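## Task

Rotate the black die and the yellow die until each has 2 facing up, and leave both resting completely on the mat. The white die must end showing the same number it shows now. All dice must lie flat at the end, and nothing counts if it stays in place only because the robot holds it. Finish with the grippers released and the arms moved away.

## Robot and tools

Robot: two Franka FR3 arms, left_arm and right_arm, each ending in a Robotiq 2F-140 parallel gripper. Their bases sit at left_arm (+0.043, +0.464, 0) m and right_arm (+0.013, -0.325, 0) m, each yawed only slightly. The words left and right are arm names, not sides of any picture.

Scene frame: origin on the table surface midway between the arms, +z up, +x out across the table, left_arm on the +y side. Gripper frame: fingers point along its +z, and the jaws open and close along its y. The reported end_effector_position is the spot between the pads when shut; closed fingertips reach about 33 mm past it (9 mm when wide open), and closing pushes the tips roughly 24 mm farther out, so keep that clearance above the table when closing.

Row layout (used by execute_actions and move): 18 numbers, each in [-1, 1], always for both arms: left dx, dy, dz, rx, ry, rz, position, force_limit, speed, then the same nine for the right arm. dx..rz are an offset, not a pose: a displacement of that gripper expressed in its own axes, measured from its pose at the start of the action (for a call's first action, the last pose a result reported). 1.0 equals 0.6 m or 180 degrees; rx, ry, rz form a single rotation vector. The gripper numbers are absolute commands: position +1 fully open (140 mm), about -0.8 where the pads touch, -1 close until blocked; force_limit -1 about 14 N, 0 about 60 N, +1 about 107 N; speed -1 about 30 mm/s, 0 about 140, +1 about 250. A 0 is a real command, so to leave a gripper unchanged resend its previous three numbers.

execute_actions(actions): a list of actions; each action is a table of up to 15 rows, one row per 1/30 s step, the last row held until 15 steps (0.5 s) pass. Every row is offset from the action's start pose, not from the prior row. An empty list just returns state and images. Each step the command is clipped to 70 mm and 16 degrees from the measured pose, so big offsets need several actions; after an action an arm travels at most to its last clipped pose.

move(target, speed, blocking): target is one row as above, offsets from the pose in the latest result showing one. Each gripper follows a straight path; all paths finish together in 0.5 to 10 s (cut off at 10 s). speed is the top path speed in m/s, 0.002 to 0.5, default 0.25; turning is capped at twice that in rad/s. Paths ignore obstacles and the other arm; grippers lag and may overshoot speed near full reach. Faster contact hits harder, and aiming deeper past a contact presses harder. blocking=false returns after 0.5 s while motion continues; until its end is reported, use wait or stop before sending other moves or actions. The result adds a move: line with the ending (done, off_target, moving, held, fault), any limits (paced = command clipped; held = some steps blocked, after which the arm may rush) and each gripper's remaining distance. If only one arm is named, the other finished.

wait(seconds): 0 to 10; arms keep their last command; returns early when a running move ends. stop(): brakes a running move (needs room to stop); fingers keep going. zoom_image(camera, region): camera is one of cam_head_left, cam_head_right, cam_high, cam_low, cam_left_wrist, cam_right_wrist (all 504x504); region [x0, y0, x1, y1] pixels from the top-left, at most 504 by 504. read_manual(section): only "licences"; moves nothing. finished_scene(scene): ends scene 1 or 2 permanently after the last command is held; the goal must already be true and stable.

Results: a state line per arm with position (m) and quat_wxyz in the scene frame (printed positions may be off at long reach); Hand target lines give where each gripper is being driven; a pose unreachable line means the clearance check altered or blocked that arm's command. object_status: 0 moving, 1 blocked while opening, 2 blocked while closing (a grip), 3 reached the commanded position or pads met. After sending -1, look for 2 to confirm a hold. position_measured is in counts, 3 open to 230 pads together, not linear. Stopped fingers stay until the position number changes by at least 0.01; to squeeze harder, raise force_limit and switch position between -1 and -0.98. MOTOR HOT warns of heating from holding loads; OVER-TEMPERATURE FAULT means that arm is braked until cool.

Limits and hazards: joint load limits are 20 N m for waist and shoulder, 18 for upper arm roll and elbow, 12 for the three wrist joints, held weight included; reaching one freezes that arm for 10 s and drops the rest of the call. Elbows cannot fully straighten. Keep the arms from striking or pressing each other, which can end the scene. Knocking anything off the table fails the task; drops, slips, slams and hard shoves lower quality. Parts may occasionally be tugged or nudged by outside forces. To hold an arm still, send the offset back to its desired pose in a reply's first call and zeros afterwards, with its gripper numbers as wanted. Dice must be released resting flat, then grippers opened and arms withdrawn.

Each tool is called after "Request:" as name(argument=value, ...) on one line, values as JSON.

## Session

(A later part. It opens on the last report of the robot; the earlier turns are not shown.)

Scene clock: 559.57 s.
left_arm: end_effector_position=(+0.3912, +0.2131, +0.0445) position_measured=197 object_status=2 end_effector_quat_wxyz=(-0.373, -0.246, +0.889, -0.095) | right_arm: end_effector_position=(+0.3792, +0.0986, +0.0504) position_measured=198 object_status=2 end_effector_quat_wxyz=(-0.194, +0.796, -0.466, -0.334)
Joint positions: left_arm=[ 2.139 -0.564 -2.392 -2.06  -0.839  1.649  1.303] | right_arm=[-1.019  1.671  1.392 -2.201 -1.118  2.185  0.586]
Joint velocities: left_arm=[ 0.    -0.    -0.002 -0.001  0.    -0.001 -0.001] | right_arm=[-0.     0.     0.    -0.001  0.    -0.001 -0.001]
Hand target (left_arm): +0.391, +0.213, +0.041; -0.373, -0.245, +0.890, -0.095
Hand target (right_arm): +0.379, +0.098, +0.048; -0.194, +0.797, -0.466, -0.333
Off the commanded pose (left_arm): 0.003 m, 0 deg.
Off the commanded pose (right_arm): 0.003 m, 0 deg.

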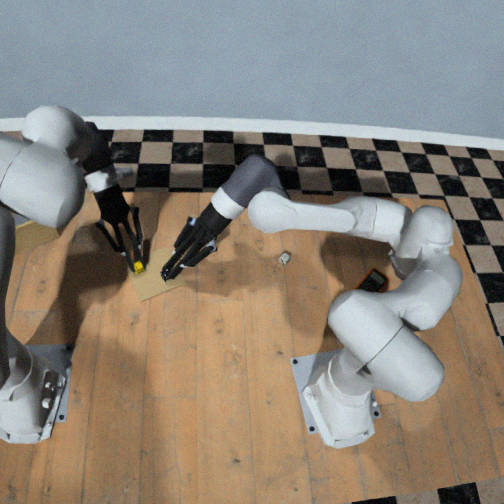

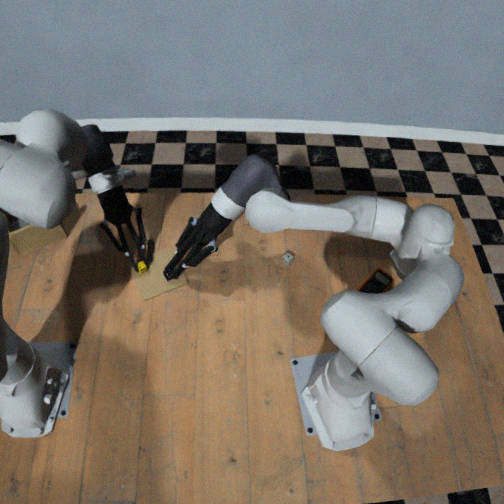

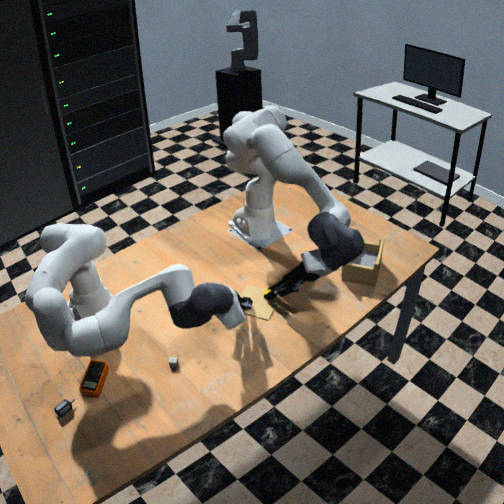

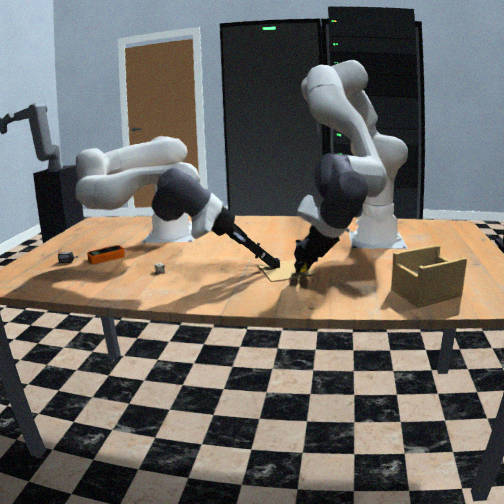

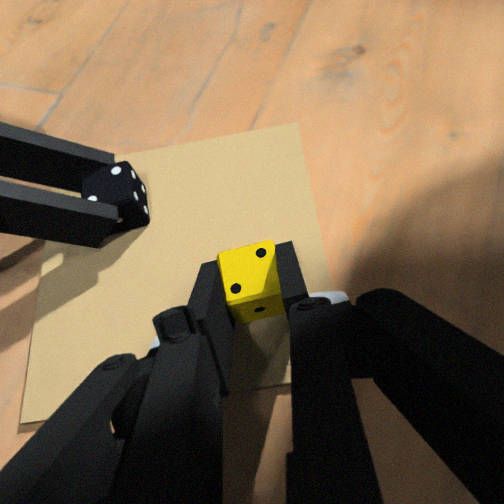

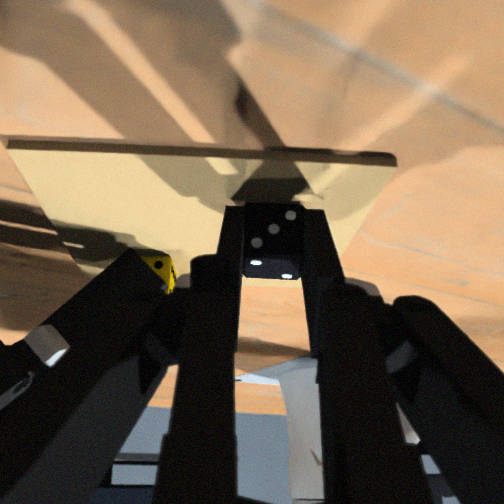

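Request:
execute_actions(actions=[[[0,0,0,0,0,0,-0.25,-0.2,-0.7, 0,0,0,0,0,0,-0.25,-0.2,-0.7]]])

Request:
move(target=[0.13,0,-0.23,0,0,0,-0.25,-0.2,-0.7, -0.05,0,-0.33,0,0,0,-0.25,-0.2,-0.7], speed=0.2)

Scene clock: 571.87 s.
left_arm: end_effector_position=(+0.3911, +0.2131, +0.0446) position_measured=160 object_status=0 end_effector_quat_wxyz=(-0.374, -0.246, +0.889, -0.096) | right_arm: end_effector_position=(+0.3792, +0.0986, +0.0504) position_measured=160 object_status=0 end_effector_quat_wxyz=(-0.194, +0.796, -0.466, -0.334)
Joint positions: left_arm=[ 2.139 -0.564 -2.392 -2.06  -0.839  1.649  1.303] | right_arm=[-1.019  1.671  1.392 -2.201 -1.118  2.185  0.586]
Joint velocities: left_arm=[ 0.     0.    -0.    -0.    -0.001 -0.    -0.002] | right_arm=[ 0.     0.001 -0.     0.    -0.     0.    -0.001]
Hand target (left_arm): +0.391, +0.213, +0.044; -0.373, -0.246, +0.889, -0.095
Hand target (right_arm): +0.379, +0.099, +0.050; -0.194, +0.796, -0.466, -0.334
Off the commanded pose (left_arm): 0.000 m, 0 deg.
Off the commanded pose (right_arm): 0.000 m, 0 deg.

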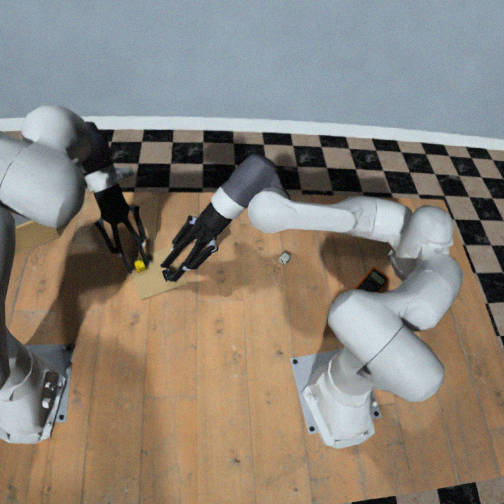

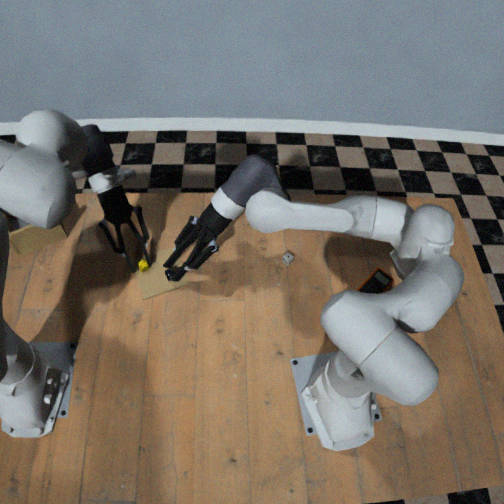

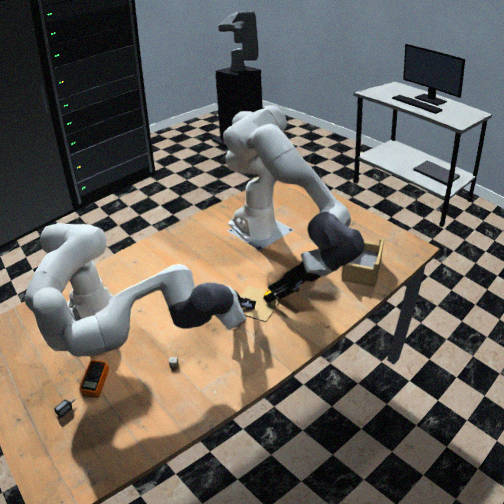

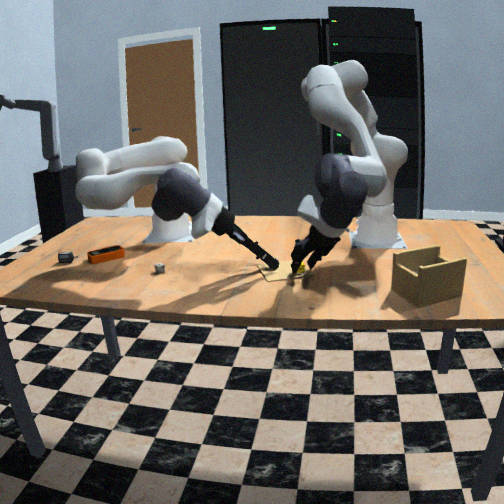

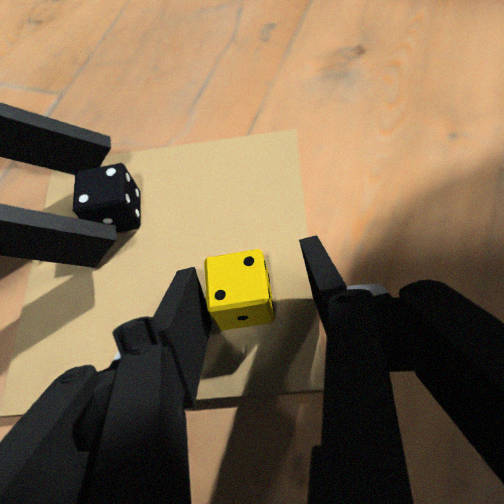

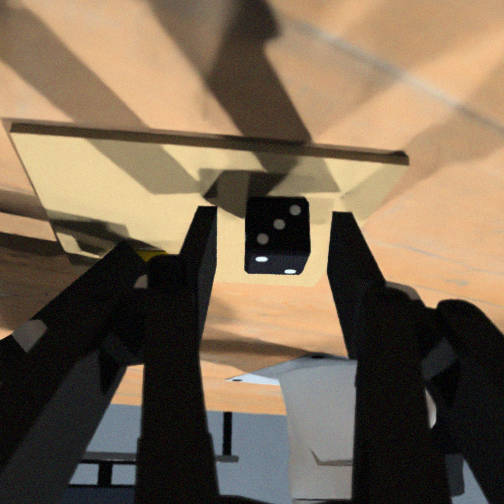

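Scene clock: 573.53 s.
left_arm: end_effector_position=(+0.4280, +0.2305, +0.1969) position_measured=160 object_status=3 end_effector_quat_wxyz=(-0.373, -0.239, +0.891, -0.100) | right_arm: end_effector_position=(+0.4402, -0.0035, +0.2093) position_measured=160 object_status=3 end_effector_quat_wxyz=(-0.192, +0.795, -0.470, -0.332)
Joint positions: left_arm=[ 2.131 -0.378 -2.269 -1.884 -0.683  1.388  1.147] | right_arm=[-1.176  1.573  1.728 -2.105 -0.815  1.848  0.514]
Joint velocities: left_arm=[ 0.001  0.001  0.001  0.     0.001 -0.009 -0.02 ] | right_arm=[-0.     0.004  0.002  0.     0.    -0.015 -0.007]
Hand target (left_arm): +0.427, +0.231, +0.197; -0.375, -0.244, +0.889, -0.096
Hand target (right_arm): +0.440, -0.004, +0.210; -0.193, +0.797, -0.466, -0.333
Off the commanded pose (left_arm): 0.003 m, 1 deg.
Off the commanded pose (right_arm): 0.003 m, 1 deg.
move: done

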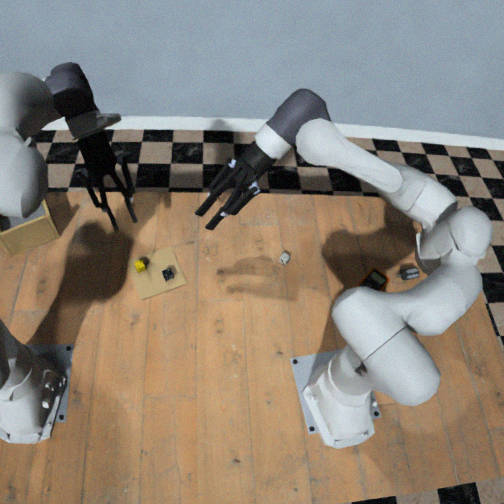

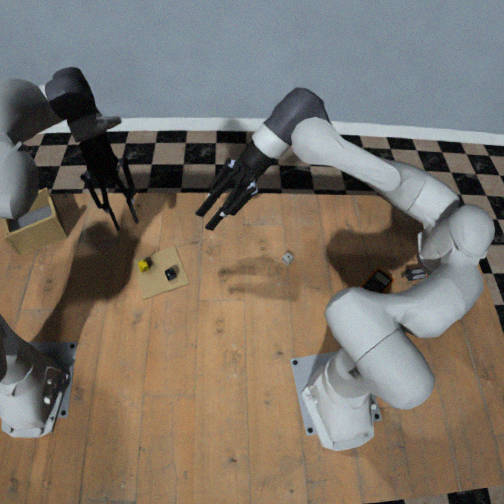

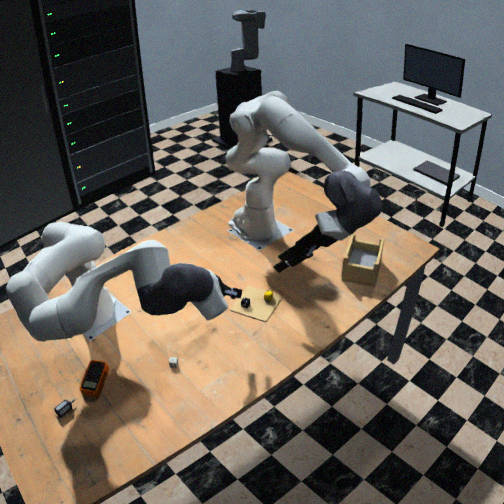

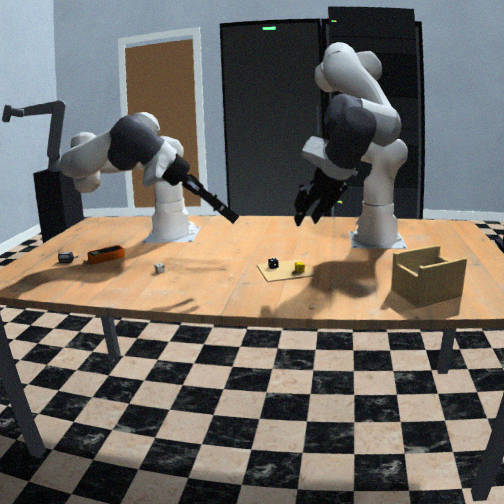

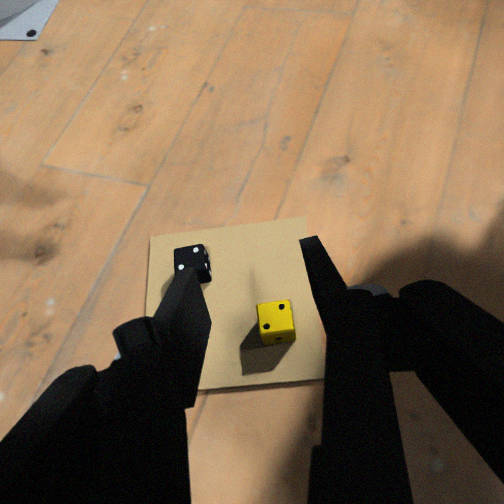

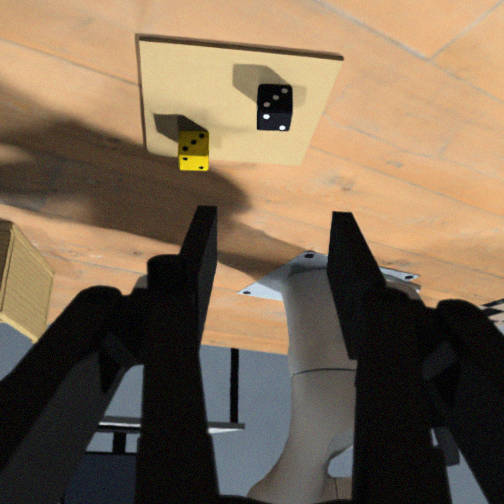

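Request:
move(target=[0.05,0.25,-0.05,0,0,0,-0.25,-0.2,-0.7, 0,0.12,-0.12,0,0,0,-0.25,-0.2,-0.7], speed=0.3)

Request:
zoom_image(camera="cam_head_left", region=[120, 225, 310, 310])

Scene clock: 587.07 s.
left_arm: end_effector_position=(+0.3512, +0.3583, +0.2395) position_measured=160 object_status=3 end_effector_quat_wxyz=(-0.377, -0.233, +0.891, -0.104) | right_arm: end_effector_position=(+0.4050, -0.0821, +0.2600) position_measured=160 object_status=3 end_effector_quat_wxyz=(-0.191, +0.793, -0.475, -0.331)
Joint positions: left_arm=[ 2.101  0.069 -2.12  -2.167 -0.321  1.419  1.12 ] | right_arm=[-1.395  1.577  1.857 -2.214 -0.708  1.715  0.511]
Joint velocities: left_arm=[ 0.001  0.002 -0.002 -0.001  0.01   0.005 -0.024] | right_arm=[ 0.     0.007  0.    -0.     0.    -0.012 -0.001]
Hand target (left_arm): +0.351, +0.359, +0.239; -0.376, -0.237, +0.890, -0.100
Hand target (right_arm): +0.403, -0.083, +0.261; -0.190, +0.795, -0.471, -0.331
Off the commanded pose (left_arm): 0.003 m, 1 deg.
Off the commanded pose (right_arm): 0.003 m, 1 deg.
move: done

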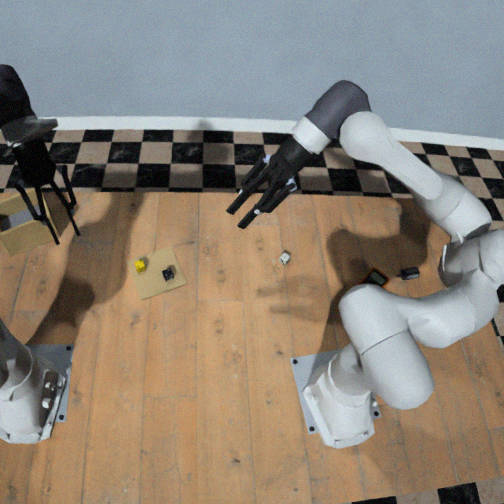

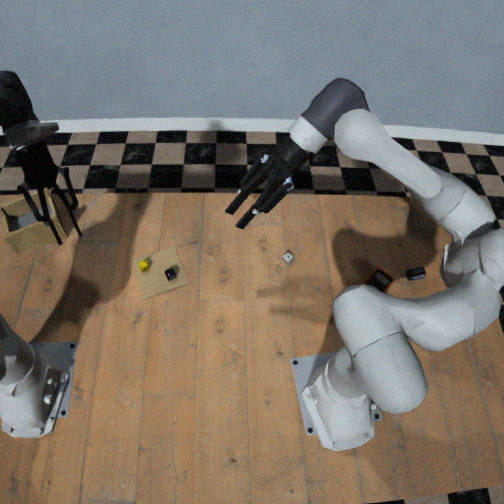

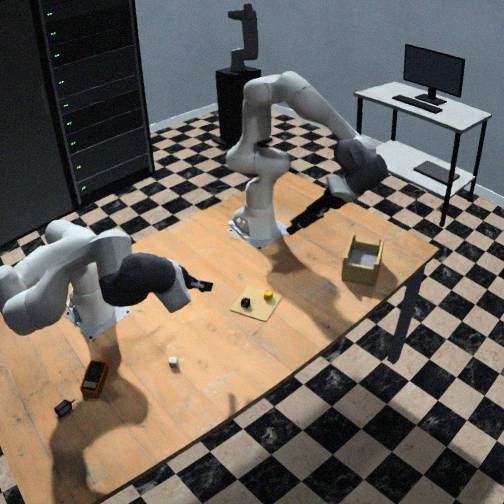

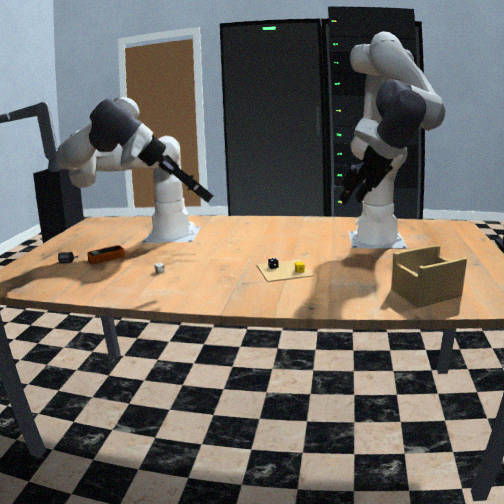

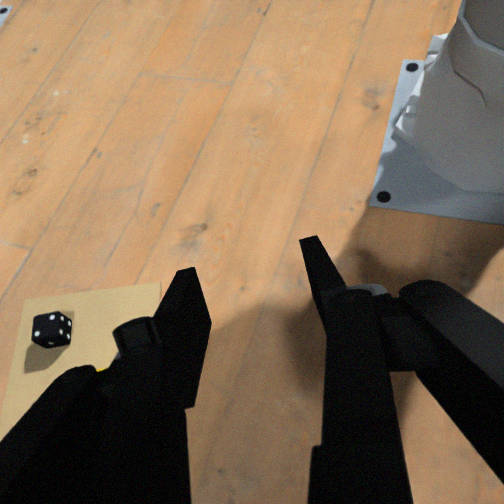

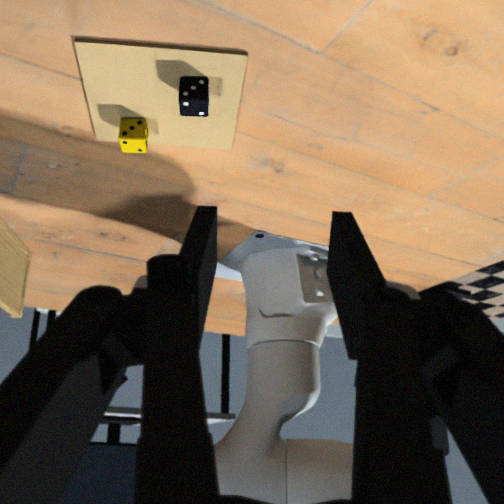

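Region (120, 225, 310, 310) of cam_head_left's 504x504 image, scaled by 2.653, with more detail than that image has; it fills the top 225 rows of this view, and the rest is white.

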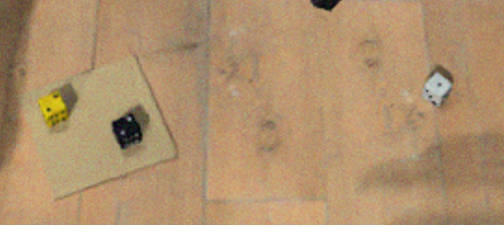

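Request:
finished_scene(scene=1)

The scene is finished: the task was done.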